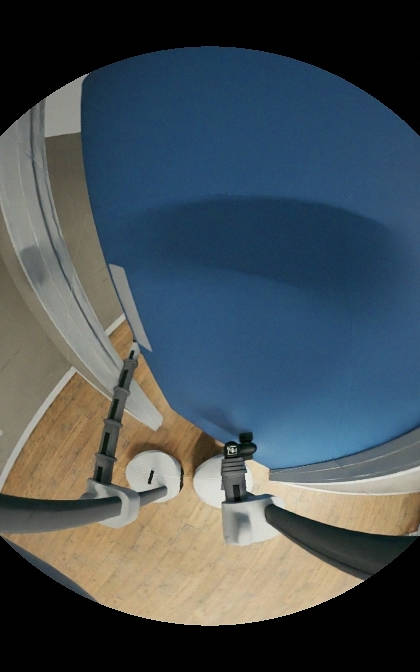

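{"api": "execute_actions", "payload": {
  "actions": [
    {"r2":{"base":{"translate_m":-0.12},"pace":"slow"}}
  ],
  "cameras": ["r2_head_left_camera"]
}}

Scene clock: 477.30 s.
r1.base_odometry: x=+0.399 y=+1.229 heading=+1.479 (m, m, rad; r1's odometry frame)
r1.turned_by_wheels: +0.000 (rad since the last result)
r1.turned_by_imu: -0.001 (rad since the last result)
r1.base_tilt: forward=-0.1 right=+0.7 (deg)
r1.lidar_m: 0.38 0.40 0.90 1.48 1.89 3.67 3.70 2.75 0.30 0.31 0.52 0.50
r1.base_status: not commanded
r1.joint_positions: lift_m=+0.600 arm_m=+0.519 wrist_yaw_rad=+1.500 wrist_pitch_rad=+1.570 wrist_roll_rad=-0.013 gripper_m=+0.000
r1.joint_status: not commanded
r1.on_its_own: the wheels are slack since a contact_stop
r1.motor_effort: lift_m=+25(25) arm_m=+3(3) wrist_yaw_rad=+5(5) wrist_pitch_rad=-1(2) wrist_roll_rad=+0(1) gripper_m=-4(8) wheel_0=+0(0) wheel_1=+0(0) wheel_2=+0(0) (%)
r1.hand_pose: x=+0.7775 y=-0.0060 z=+0.4894 quat_wxyz=(+0.514, -0.485, +0.514, +0.486) (m; r1's base frame)
r1.wrist_depth_mm: 291 389 621 699 691 676 668 / 310 421 668 707 691 691 668 / 332 462 715 707 699 691 683 / 334 496 715 707 691 699 699 / 741 741 699 723 707 699 699 / 750 297 338 194 187 707 707 / 196 228 732 - 723 715 699
r2.base_odometry: x=-1.307 y=+0.813 heading=+2.185 (m, m, rad; r2's odometry frame)
r2.turned_by_wheels: +0.000 (rad since the last result)
r2.turned_by_imu: +0.001 (rad since the last result)
r2.base_tilt: forward=-0.3 right=+0.4 (deg)
r2.lidar_m: 0.36 0.60 0.30 0.31 2.81 3.76 3.90 2.06 0.99 0.36 0.34 0.32
r2.base_status: done
r2.joint_positions: lift_m=+0.600 arm_m=-0.001 wrist_yaw_rad=-0.001 wrist_pitch_rad=+1.570 wrist_roll_rad=+0.000 gripper_m=+0.000
r2.joint_status: not commanded
r2.motor_effort: lift_m=+17(17) arm_m=+4(9) wrist_yaw_rad=-2(26) wrist_pitch_rad=-1(24) wrist_roll_rad=+1(10) gripper_m=-6(6) wheel_0=-3(17) wheel_1=-3(6) wheel_2=+2(8) (%)
r2.hand_pose: x=+0.1702 y=-0.0874 z=+0.4898 quat_wxyz=(+0.707, +0.000, +0.707, +0.000) (m; r2's base frame)
r2.wrist_depth_mm: 699 715 661 379 263 202 174 / 699 691 699 574 347 250 206 / 676 707 715 715 508 320 248 / 574 707 715 715 715 455 315 / 569 525 500 500 715 634 433 / 627 504 187 204 508 715 439 / 723 496 500 110 723 723 715
pictures: r2_head_left_camera
Images, in order (width x height): r2_head_left_camera 420x672.

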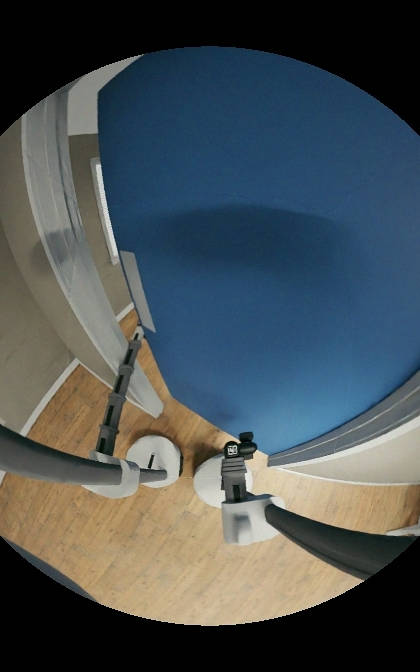

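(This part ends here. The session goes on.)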